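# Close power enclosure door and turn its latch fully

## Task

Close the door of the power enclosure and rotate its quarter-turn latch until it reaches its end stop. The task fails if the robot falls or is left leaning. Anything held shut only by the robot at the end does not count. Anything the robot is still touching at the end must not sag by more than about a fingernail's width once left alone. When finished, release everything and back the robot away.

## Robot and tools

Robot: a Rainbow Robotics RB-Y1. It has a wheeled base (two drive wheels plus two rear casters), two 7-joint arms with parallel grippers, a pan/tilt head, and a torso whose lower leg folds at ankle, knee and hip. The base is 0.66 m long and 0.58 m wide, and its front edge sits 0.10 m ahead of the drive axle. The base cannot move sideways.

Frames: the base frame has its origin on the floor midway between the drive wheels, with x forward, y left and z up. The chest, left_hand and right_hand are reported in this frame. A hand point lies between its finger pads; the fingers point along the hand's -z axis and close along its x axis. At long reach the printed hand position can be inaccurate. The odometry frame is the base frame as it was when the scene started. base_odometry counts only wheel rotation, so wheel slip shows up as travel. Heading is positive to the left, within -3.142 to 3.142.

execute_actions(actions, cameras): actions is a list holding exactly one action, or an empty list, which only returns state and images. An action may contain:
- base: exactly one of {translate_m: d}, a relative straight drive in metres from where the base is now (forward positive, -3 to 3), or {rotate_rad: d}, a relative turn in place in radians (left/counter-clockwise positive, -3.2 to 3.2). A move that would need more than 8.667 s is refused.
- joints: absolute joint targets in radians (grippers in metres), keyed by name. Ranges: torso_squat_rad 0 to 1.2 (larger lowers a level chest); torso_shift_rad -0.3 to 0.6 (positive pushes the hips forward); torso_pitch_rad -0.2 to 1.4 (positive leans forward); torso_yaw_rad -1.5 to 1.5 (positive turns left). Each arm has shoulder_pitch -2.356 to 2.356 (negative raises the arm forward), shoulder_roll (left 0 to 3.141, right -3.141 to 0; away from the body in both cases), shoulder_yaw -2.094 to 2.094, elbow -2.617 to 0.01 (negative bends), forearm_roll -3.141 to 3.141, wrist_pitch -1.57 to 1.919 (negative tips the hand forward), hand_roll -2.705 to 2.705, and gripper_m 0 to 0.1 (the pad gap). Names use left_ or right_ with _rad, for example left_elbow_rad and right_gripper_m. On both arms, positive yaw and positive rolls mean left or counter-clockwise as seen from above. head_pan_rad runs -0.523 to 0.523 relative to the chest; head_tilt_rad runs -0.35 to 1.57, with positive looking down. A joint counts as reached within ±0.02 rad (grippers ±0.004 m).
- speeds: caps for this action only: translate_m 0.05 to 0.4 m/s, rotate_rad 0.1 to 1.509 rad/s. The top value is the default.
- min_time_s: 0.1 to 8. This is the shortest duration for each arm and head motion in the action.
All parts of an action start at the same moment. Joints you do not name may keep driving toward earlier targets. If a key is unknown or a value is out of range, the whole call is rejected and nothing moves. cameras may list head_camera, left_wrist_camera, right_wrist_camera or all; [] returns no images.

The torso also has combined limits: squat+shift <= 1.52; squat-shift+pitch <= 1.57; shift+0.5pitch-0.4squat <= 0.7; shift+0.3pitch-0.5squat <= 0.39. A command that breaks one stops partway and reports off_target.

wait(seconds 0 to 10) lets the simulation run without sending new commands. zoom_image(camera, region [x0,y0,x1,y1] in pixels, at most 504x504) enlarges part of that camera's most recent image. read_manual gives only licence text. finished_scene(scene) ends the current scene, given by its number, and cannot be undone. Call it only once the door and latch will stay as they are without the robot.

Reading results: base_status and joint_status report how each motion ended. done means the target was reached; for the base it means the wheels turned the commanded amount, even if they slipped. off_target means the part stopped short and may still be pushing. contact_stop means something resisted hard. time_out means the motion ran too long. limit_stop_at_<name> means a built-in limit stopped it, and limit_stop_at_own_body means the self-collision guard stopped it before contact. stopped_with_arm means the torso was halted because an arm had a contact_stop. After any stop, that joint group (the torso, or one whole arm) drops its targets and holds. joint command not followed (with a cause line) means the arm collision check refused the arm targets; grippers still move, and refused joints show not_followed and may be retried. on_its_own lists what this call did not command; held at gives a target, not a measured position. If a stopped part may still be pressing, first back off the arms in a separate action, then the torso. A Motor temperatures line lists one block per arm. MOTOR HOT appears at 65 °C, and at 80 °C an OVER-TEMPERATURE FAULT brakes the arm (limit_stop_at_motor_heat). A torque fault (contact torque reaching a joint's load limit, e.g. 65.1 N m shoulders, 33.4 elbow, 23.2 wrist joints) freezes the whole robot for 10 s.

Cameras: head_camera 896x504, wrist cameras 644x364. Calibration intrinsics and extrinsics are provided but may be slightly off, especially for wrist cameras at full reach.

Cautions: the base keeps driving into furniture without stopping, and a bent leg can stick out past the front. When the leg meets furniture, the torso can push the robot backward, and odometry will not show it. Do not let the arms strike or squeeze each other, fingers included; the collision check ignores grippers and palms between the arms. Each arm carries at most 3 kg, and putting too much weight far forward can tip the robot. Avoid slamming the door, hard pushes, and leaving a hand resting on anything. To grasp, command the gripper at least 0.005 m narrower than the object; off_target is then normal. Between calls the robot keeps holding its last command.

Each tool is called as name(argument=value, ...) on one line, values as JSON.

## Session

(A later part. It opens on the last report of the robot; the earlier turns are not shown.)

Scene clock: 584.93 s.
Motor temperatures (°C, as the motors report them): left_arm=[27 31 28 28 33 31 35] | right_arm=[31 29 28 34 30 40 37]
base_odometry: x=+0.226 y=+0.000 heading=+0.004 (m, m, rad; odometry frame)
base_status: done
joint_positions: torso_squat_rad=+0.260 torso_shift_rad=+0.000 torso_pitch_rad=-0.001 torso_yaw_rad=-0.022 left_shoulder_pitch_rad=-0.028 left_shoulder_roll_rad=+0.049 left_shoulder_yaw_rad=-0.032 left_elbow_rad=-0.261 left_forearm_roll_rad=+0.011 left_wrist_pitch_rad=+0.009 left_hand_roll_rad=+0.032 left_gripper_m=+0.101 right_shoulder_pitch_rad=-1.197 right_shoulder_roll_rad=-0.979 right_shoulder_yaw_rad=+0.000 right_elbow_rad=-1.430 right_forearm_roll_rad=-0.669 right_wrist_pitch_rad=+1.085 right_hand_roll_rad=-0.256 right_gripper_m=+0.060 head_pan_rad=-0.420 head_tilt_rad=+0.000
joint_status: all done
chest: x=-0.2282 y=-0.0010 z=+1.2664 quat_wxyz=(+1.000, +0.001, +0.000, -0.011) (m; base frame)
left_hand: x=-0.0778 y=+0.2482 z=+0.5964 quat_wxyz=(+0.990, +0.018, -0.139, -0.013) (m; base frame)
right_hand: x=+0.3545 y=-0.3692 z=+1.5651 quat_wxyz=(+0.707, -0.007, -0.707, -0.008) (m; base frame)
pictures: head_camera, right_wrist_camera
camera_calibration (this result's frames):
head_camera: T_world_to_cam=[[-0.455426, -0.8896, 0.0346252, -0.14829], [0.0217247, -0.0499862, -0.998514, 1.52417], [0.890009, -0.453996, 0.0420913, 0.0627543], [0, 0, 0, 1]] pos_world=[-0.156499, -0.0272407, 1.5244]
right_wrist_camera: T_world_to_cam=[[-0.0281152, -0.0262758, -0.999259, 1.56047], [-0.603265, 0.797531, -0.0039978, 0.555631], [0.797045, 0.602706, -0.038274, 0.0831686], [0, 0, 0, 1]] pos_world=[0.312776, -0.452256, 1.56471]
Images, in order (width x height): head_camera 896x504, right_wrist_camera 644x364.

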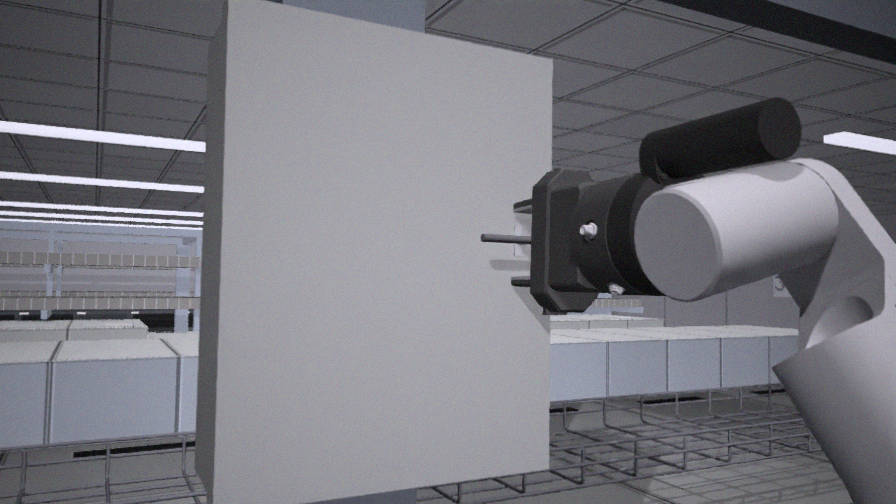

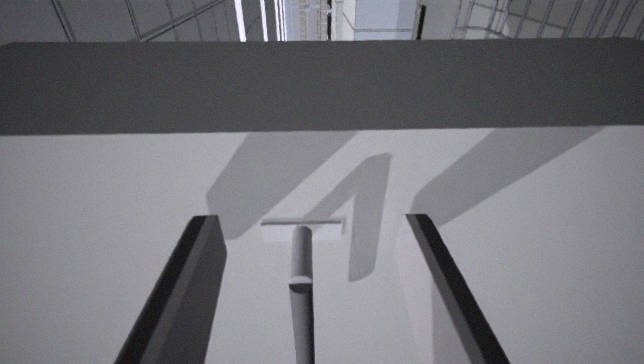

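execute_actions(actions=[{"base": {"translate_m": 0.007}, "joints": {"right_hand_roll_rad": 0.45}, "speeds": {"translate_m": 0.05}}], cameras=["head_camera", "right_wrist_camera"])

Scene clock: 594.87 s.
Motor temperatures (°C, as the motors report them): left_arm=[27 31 28 28 33 31 35] | right_arm=[31 28 28 34 30 38 37]
base_odometry: x=+0.233 y=+0.000 heading=+0.004 (m, m, rad; odometry frame)
base_status: done
joint_positions: torso_squat_rad=+0.260 torso_shift_rad=-0.001 torso_pitch_rad=-0.002 torso_yaw_rad=-0.022 left_shoulder_pitch_rad=-0.028 left_shoulder_roll_rad=+0.049 left_shoulder_yaw_rad=-0.032 left_elbow_rad=-0.261 left_forearm_roll_rad=+0.011 left_wrist_pitch_rad=+0.009 left_hand_roll_rad=+0.032 left_gripper_m=+0.101 right_shoulder_pitch_rad=-1.198 right_shoulder_roll_rad=-0.981 right_shoulder_yaw_rad=-0.001 right_elbow_rad=-1.431 right_forearm_roll_rad=-0.669 right_wrist_pitch_rad=+1.085 right_hand_roll_rad=+0.450 right_gripper_m=+0.060 head_pan_rad=-0.420 head_tilt_rad=+0.000
joint_status: all done
chest: x=-0.2292 y=-0.0010 z=+1.2664 quat_wxyz=(+1.000, +0.001, -0.001, -0.011) (m; base frame)
left_hand: x=-0.0775 y=+0.2481 z=+0.5967 quat_wxyz=(+0.990, +0.018, -0.140, -0.014) (m; base frame)
right_hand: x=+0.3518 y=-0.3701 z=+1.5680 quat_wxyz=(+0.665, -0.252, -0.663, +0.235) (m; base frame)
pictures: head_camera, right_wrist_camera
camera_calibration (this result's frames):
head_camera: T_world_to_cam=[[-0.455871, -0.889401, 0.0338695, -0.147923], [0.0231838, -0.0499066, -0.998485, 1.52445], [0.889744, -0.454395, 0.0433707, 0.0619112], [0, 0, 0, 1]] pos_world=[-0.157862, -0.0273506, 1.52447]
right_wrist_camera: T_world_to_cam=[[-0.0387735, -0.668053, -0.743103, 0.927872], [-0.603855, 0.608178, -0.515246, 1.28654], [0.796151, 0.428749, -0.426988, 0.631386], [0, 0, 0, 1]] pos_world=[0.310182, -0.433284, 1.62198]
Images, in order (width x height): head_camera 896x504, right_wrist_camera 644x364.

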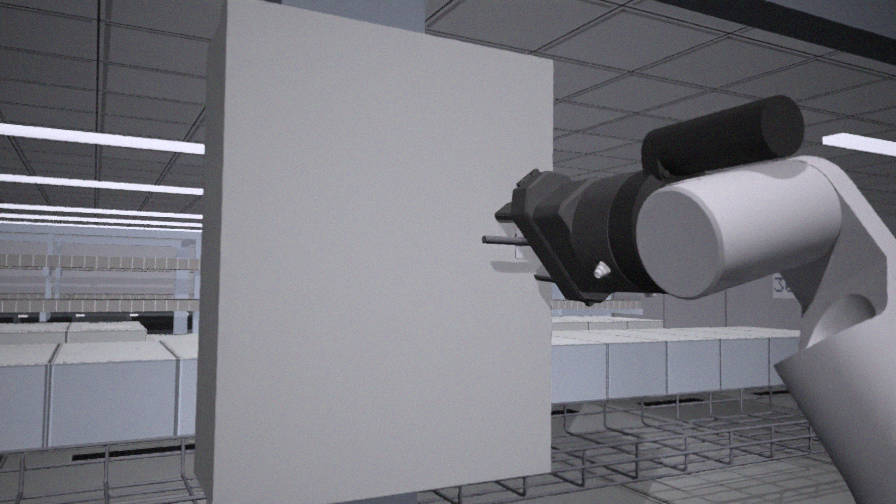

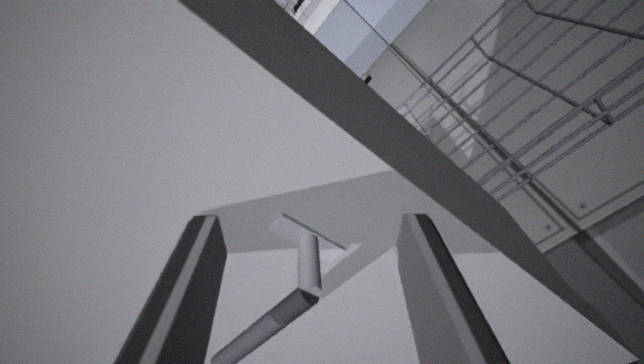

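execute_actions(actions=[{"base": {"translate_m": 0.003}, "joints": {"right_hand_roll_rad": 1.9, "torso_squat_rad": 0.29}, "speeds": {"translate_m": 0.05}, "min_time_s": 2.2}], cameras=["head_camera", "right_wrist_camera"])

Scene clock: 603.73 s.
Motor temperatures (°C, as the motors report them): left_arm=[27 31 28 28 33 31 35] | right_arm=[30 28 28 34 30 37 37]
base_odometry: x=+0.236 y=+0.000 heading=+0.004 (m, m, rad; odometry frame)
base_status: done
joint_positions: torso_squat_rad=+0.290 torso_shift_rad=-0.001 torso_pitch_rad=-0.003 torso_yaw_rad=-0.022 left_shoulder_pitch_rad=-0.028 left_shoulder_roll_rad=+0.049 left_shoulder_yaw_rad=-0.032 left_elbow_rad=-0.261 left_forearm_roll_rad=+0.011 left_wrist_pitch_rad=+0.009 left_hand_roll_rad=+0.032 left_gripper_m=+0.101 right_shoulder_pitch_rad=-1.204 right_shoulder_roll_rad=-0.980 right_shoulder_yaw_rad=-0.003 right_elbow_rad=-1.434 right_forearm_roll_rad=-0.670 right_wrist_pitch_rad=+1.083 right_hand_roll_rad=+1.900 right_gripper_m=+0.060 head_pan_rad=-0.420 head_tilt_rad=+0.000
joint_status: all done
chest: x=-0.2298 y=-0.0001 z=+1.2606 quat_wxyz=(+1.000, +0.000, -0.002, -0.011) (m; base frame)
left_hand: x=-0.0776 y=+0.2480 z=+0.5907 quat_wxyz=(+0.990, +0.017, -0.141, -0.013) (m; base frame)
right_hand: x=+0.3492 y=-0.3660 z=+1.5687 quat_wxyz=(+0.337, -0.631, -0.332, +0.614) (m; base frame)
pictures: head_camera, right_wrist_camera
camera_calibration (this result's frames):
head_camera: T_world_to_cam=[[-0.455523, -0.889546, 0.0347453, -0.148203], [0.0244118, -0.051497, -0.998375, 1.51893], [0.889889, -0.453934, 0.0451735, 0.0609354], [0, 0, 0, 1]] pos_world=[-0.158815, -0.0259518, 1.51886]
right_wrist_camera: T_world_to_cam=[[-0.0517958, -0.816734, 0.574685, -1.18605], [-0.616537, -0.426547, -0.66177, 1.13833], [0.78562, -0.388592, -0.481453, 0.421952], [0, 0, 0, 1]] pos_world=[0.3089, -0.319163, 1.63807]
Images, in order (width x height): head_camera 896x504, right_wrist_camera 644x364.

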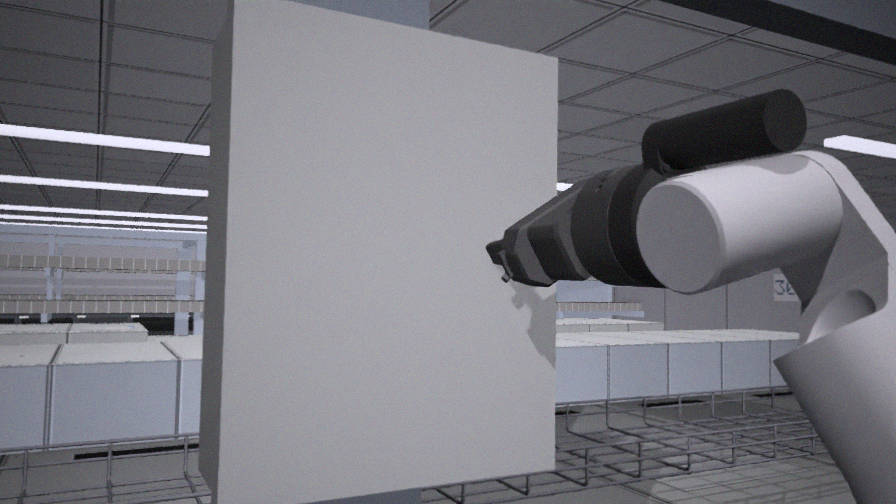

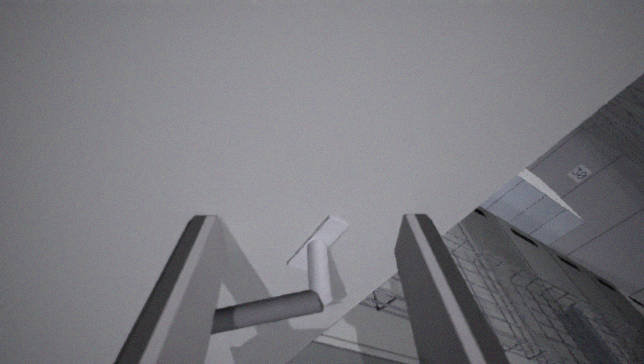

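execute_actions(actions=[{"joints": {"right_hand_roll_rad": 2.55, "torso_yaw_rad": -0.035}, "min_time_s": 1.3}], cameras=["right_wrist_camera"])

Scene clock: 608.73 s.
Motor temperatures (°C, as the motors report them): left_arm=[27 31 28 28 33 31 35] | right_arm=[30 28 28 34 31 37 37]
base_odometry: x=+0.236 y=+0.000 heading=+0.004 (m, m, rad; odometry frame)
base_status: not commanded
joint_positions: torso_squat_rad=+0.290 torso_shift_rad=-0.001 torso_pitch_rad=-0.002 torso_yaw_rad=-0.034 left_shoulder_pitch_rad=-0.028 left_shoulder_roll_rad=+0.049 left_shoulder_yaw_rad=-0.032 left_elbow_rad=-0.261 left_forearm_roll_rad=+0.011 left_wrist_pitch_rad=+0.009 left_hand_roll_rad=+0.032 left_gripper_m=+0.101 right_shoulder_pitch_rad=-1.202 right_shoulder_roll_rad=-0.976 right_shoulder_yaw_rad=+0.000 right_elbow_rad=-1.434 right_forearm_roll_rad=-0.671 right_wrist_pitch_rad=+1.084 right_hand_roll_rad=+2.550 right_gripper_m=+0.060 head_pan_rad=-0.420 head_tilt_rad=+0.000
joint_status: all done
chest: x=-0.2290 y=+0.0003 z=+1.2607 quat_wxyz=(+1.000, +0.000, -0.001, -0.017) (m; base frame)
left_hand: x=-0.0746 y=+0.2462 z=+0.5904 quat_wxyz=(+0.990, +0.016, -0.140, -0.019) (m; base frame)
right_hand: x=+0.3477 y=-0.3702 z=+1.5645 quat_wxyz=(+0.126, -0.702, -0.110, +0.692) (m; base frame)
pictures: right_wrist_camera
camera_calibration (this result's frames):
right_wrist_camera: T_world_to_cam=[[-0.0438712, -0.301173, 0.95256, -1.59023], [-0.637004, -0.726082, -0.258905, 0.398827], [0.769611, -0.618143, -0.159994, -0.162907], [0, 0, 0, 1]] pos_world=[0.309664, -0.290053, 1.59198]
Images, in order (width x height): right_wrist_camera 644x364.

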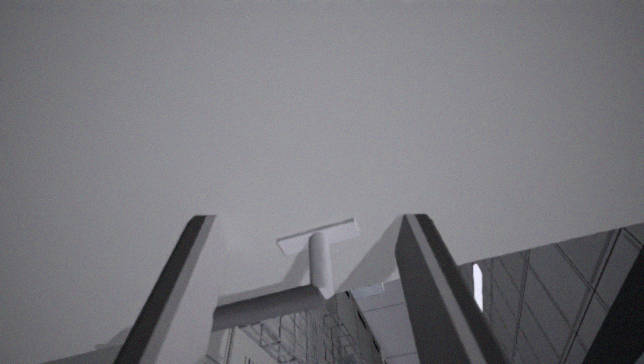

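execute_actions(actions=[{"joints": {"right_hand_roll_rad": 2.64}, "min_time_s": 0.5}], cameras=["right_wrist_camera"])

Scene clock: 618.90 s.
Motor temperatures (°C, as the motors report them): left_arm=[27 31 28 28 33 31 35] | right_arm=[29 29 27 35 33 37 37]
base_odometry: x=+0.236 y=+0.000 heading=+0.004 (m, m, rad; odometry frame)
base_status: not commanded
joint_positions: torso_squat_rad=+0.290 torso_shift_rad=-0.001 torso_pitch_rad=-0.002 torso_yaw_rad=-0.034 left_shoulder_pitch_rad=-0.028 left_shoulder_roll_rad=+0.049 left_shoulder_yaw_rad=-0.032 left_elbow_rad=-0.261 left_forearm_roll_rad=+0.011 left_wrist_pitch_rad=+0.009 left_hand_roll_rad=+0.032 left_gripper_m=+0.101 right_shoulder_pitch_rad=-1.202 right_shoulder_roll_rad=-0.974 right_shoulder_yaw_rad=+0.001 right_elbow_rad=-1.435 right_forearm_roll_rad=-0.672 right_wrist_pitch_rad=+1.084 right_hand_roll_rad=+2.639 right_gripper_m=+0.060 head_pan_rad=-0.420 head_tilt_rad=+0.000
joint_status: all done
chest: x=-0.2291 y=+0.0007 z=+1.2607 quat_wxyz=(+1.000, -0.001, -0.001, -0.017) (m; base frame)
left_hand: x=-0.0747 y=+0.2462 z=+0.5903 quat_wxyz=(+0.990, +0.016, -0.140, -0.019) (m; base frame)
right_hand: x=+0.3480 y=-0.3684 z=+1.5643 quat_wxyz=(+0.094, -0.706, -0.079, +0.698) (m; base frame)
pictures: right_wrist_camera
camera_calibration (this result's frames):
right_wrist_camera: T_world_to_cam=[[-0.0407155, -0.214015, 0.975981, -1.59508], [-0.636269, -0.747584, -0.190475, 0.285002], [0.770392, -0.628742, -0.105733, -0.25107], [0, 0, 0, 1]] pos_world=[0.309816, -0.286168, 1.58451]
Images, in order (width x height): right_wrist_camera 644x364.

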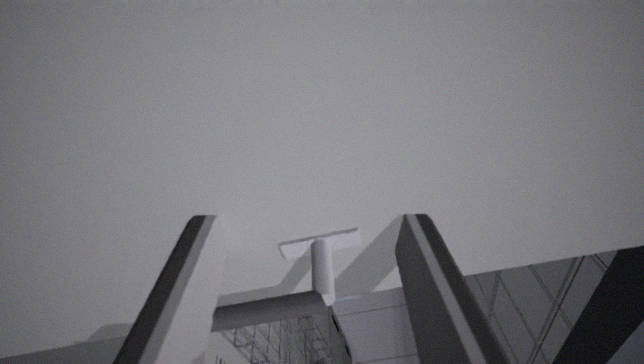

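The lever is at its stop, because the arm deflected instead of the lever moving further. I'll unload the finger first, then back away.

execute_actions(actions=[{"joints": {"right_hand_roll_rad": 2.15}}], cameras=[])

execute_actions(actions=[{"base": {"translate_m": -0.16}, "joints": {"head_pan_rad": -0.35}, "speeds": {"translate_m": 0.2}}], cameras=["head_camera", "right_wrist_camera"])

Scene clock: 622.83 s.
Motor temperatures (°C, as the motors report them): left_arm=[27 31 28 28 33 31 35] | right_arm=[29 29 27 35 34 36 37]
base_odometry: x=+0.236 y=+0.000 heading=+0.004 (m, m, rad; odometry frame)
base_status: not commanded
joint_positions: torso_squat_rad=+0.290 torso_shift_rad=-0.001 torso_pitch_rad=-0.002 torso_yaw_rad=-0.035 left_shoulder_pitch_rad=-0.028 left_shoulder_roll_rad=+0.049 left_shoulder_yaw_rad=-0.032 left_elbow_rad=-0.261 left_forearm_roll_rad=+0.011 left_wrist_pitch_rad=+0.009 left_hand_roll_rad=+0.032 left_gripper_m=+0.101 right_shoulder_pitch_rad=-1.198 right_shoulder_roll_rad=-0.979 right_shoulder_yaw_rad=+0.000 right_elbow_rad=-1.431 right_forearm_roll_rad=-0.669 right_wrist_pitch_rad=+1.085 right_hand_roll_rad=+2.150 right_gripper_m=+0.060 head_pan_rad=-0.420 head_tilt_rad=+0.000
joint_status: all done
chest: x=-0.2290 y=-0.0008 z=+1.2607 quat_wxyz=(+1.000, +0.001, -0.001, -0.018) (m; base frame)
left_hand: x=-0.0745 y=+0.2462 z=+0.5909 quat_wxyz=(+0.990, +0.017, -0.140, -0.020) (m; base frame)
right_hand: x=+0.3479 y=-0.3765 z=+1.5610 quat_wxyz=(+0.266, -0.665, -0.243, +0.654) (m; base frame)
pictures: none
No camera images: the call's "cameras" was empty. Leave "cameras" out to get every camera's image.

Scene clock: 624.73 s.
Motor temperatures (°C, as the motors report them): left_arm=[27 31 28 28 33 31 35] | right_arm=[29 29 27 35 34 36 37]
base_odometry: x=+0.076 y=+0.000 heading=+0.004 (m, m, rad; odometry frame)
base_status: done
joint_positions: torso_squat_rad=+0.290 torso_shift_rad=+0.000 torso_pitch_rad=-0.001 torso_yaw_rad=-0.035 left_shoulder_pitch_rad=-0.028 left_shoulder_roll_rad=+0.049 left_shoulder_yaw_rad=-0.032 left_elbow_rad=-0.261 left_forearm_roll_rad=+0.011 left_wrist_pitch_rad=+0.009 left_hand_roll_rad=+0.032 left_gripper_m=+0.101 right_shoulder_pitch_rad=-1.197 right_shoulder_roll_rad=-0.979 right_shoulder_yaw_rad=+0.000 right_elbow_rad=-1.430 right_forearm_roll_rad=-0.669 right_wrist_pitch_rad=+1.085 right_hand_roll_rad=+2.150 right_gripper_m=+0.060 head_pan_rad=-0.350 head_tilt_rad=+0.000
joint_status: all done
chest: x=-0.2282 y=-0.0009 z=+1.2607 quat_wxyz=(+1.000, +0.001, +0.000, -0.018) (m; base frame)
left_hand: x=-0.0747 y=+0.2462 z=+0.5907 quat_wxyz=(+0.990, +0.017, -0.139, -0.020) (m; base frame)
right_hand: x=+0.3494 y=-0.3767 z=+1.5598 quat_wxyz=(+0.266, -0.664, -0.243, +0.655) (m; base frame)
pictures: head_camera, right_wrist_camera
camera_calibration (this result's frames):
head_camera: T_world_to_cam=[[-0.404127, -0.914043, 0.0347437, -0.137885], [0.0246433, -0.0488497, -0.998502, 1.51906], [0.914371, -0.402666, 0.0422665, 0.0678244], [0, 0, 0, 1]] pos_world=[-0.155174, -0.0245166, 1.5187]
right_wrist_camera: T_world_to_cam=[[-0.0504347, -0.649223, 0.758924, -1.41447], [-0.64052, -0.562007, -0.523337, 0.869467], [0.766283, -0.512501, -0.387496, 0.226923], [0, 0, 0, 1]] pos_world=[0.311686, -0.313363, 1.61643]
Images, in order (width x height): head_camera 896x504, right_wrist_camera 644x364.

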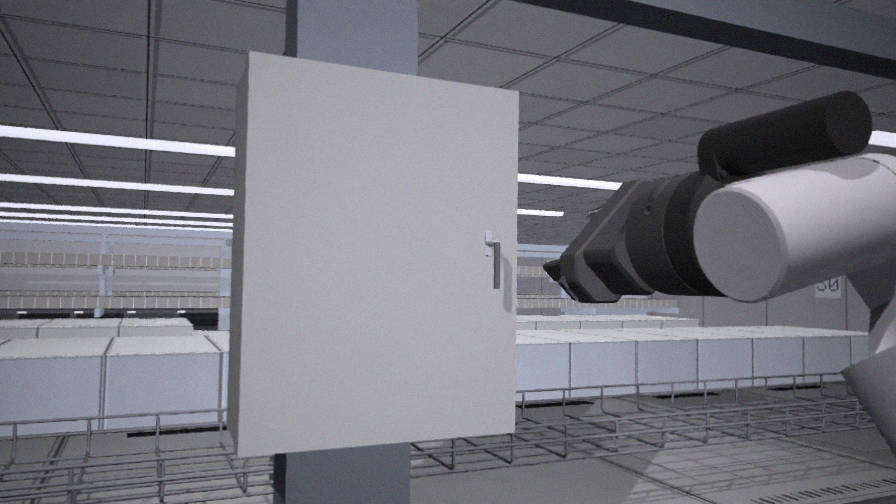

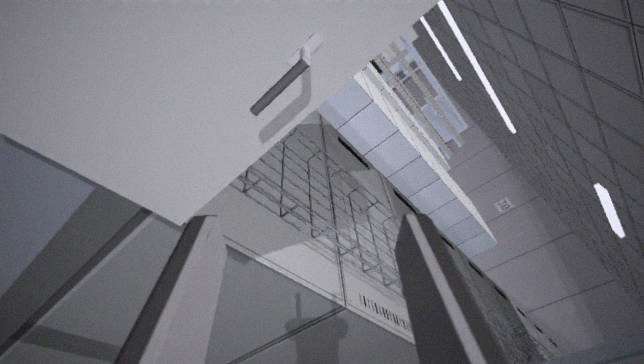

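The door is now flush and the lever is down at its stop. The hand is clear.

finished_scene(scene=1)

The scene is finished: the task was done.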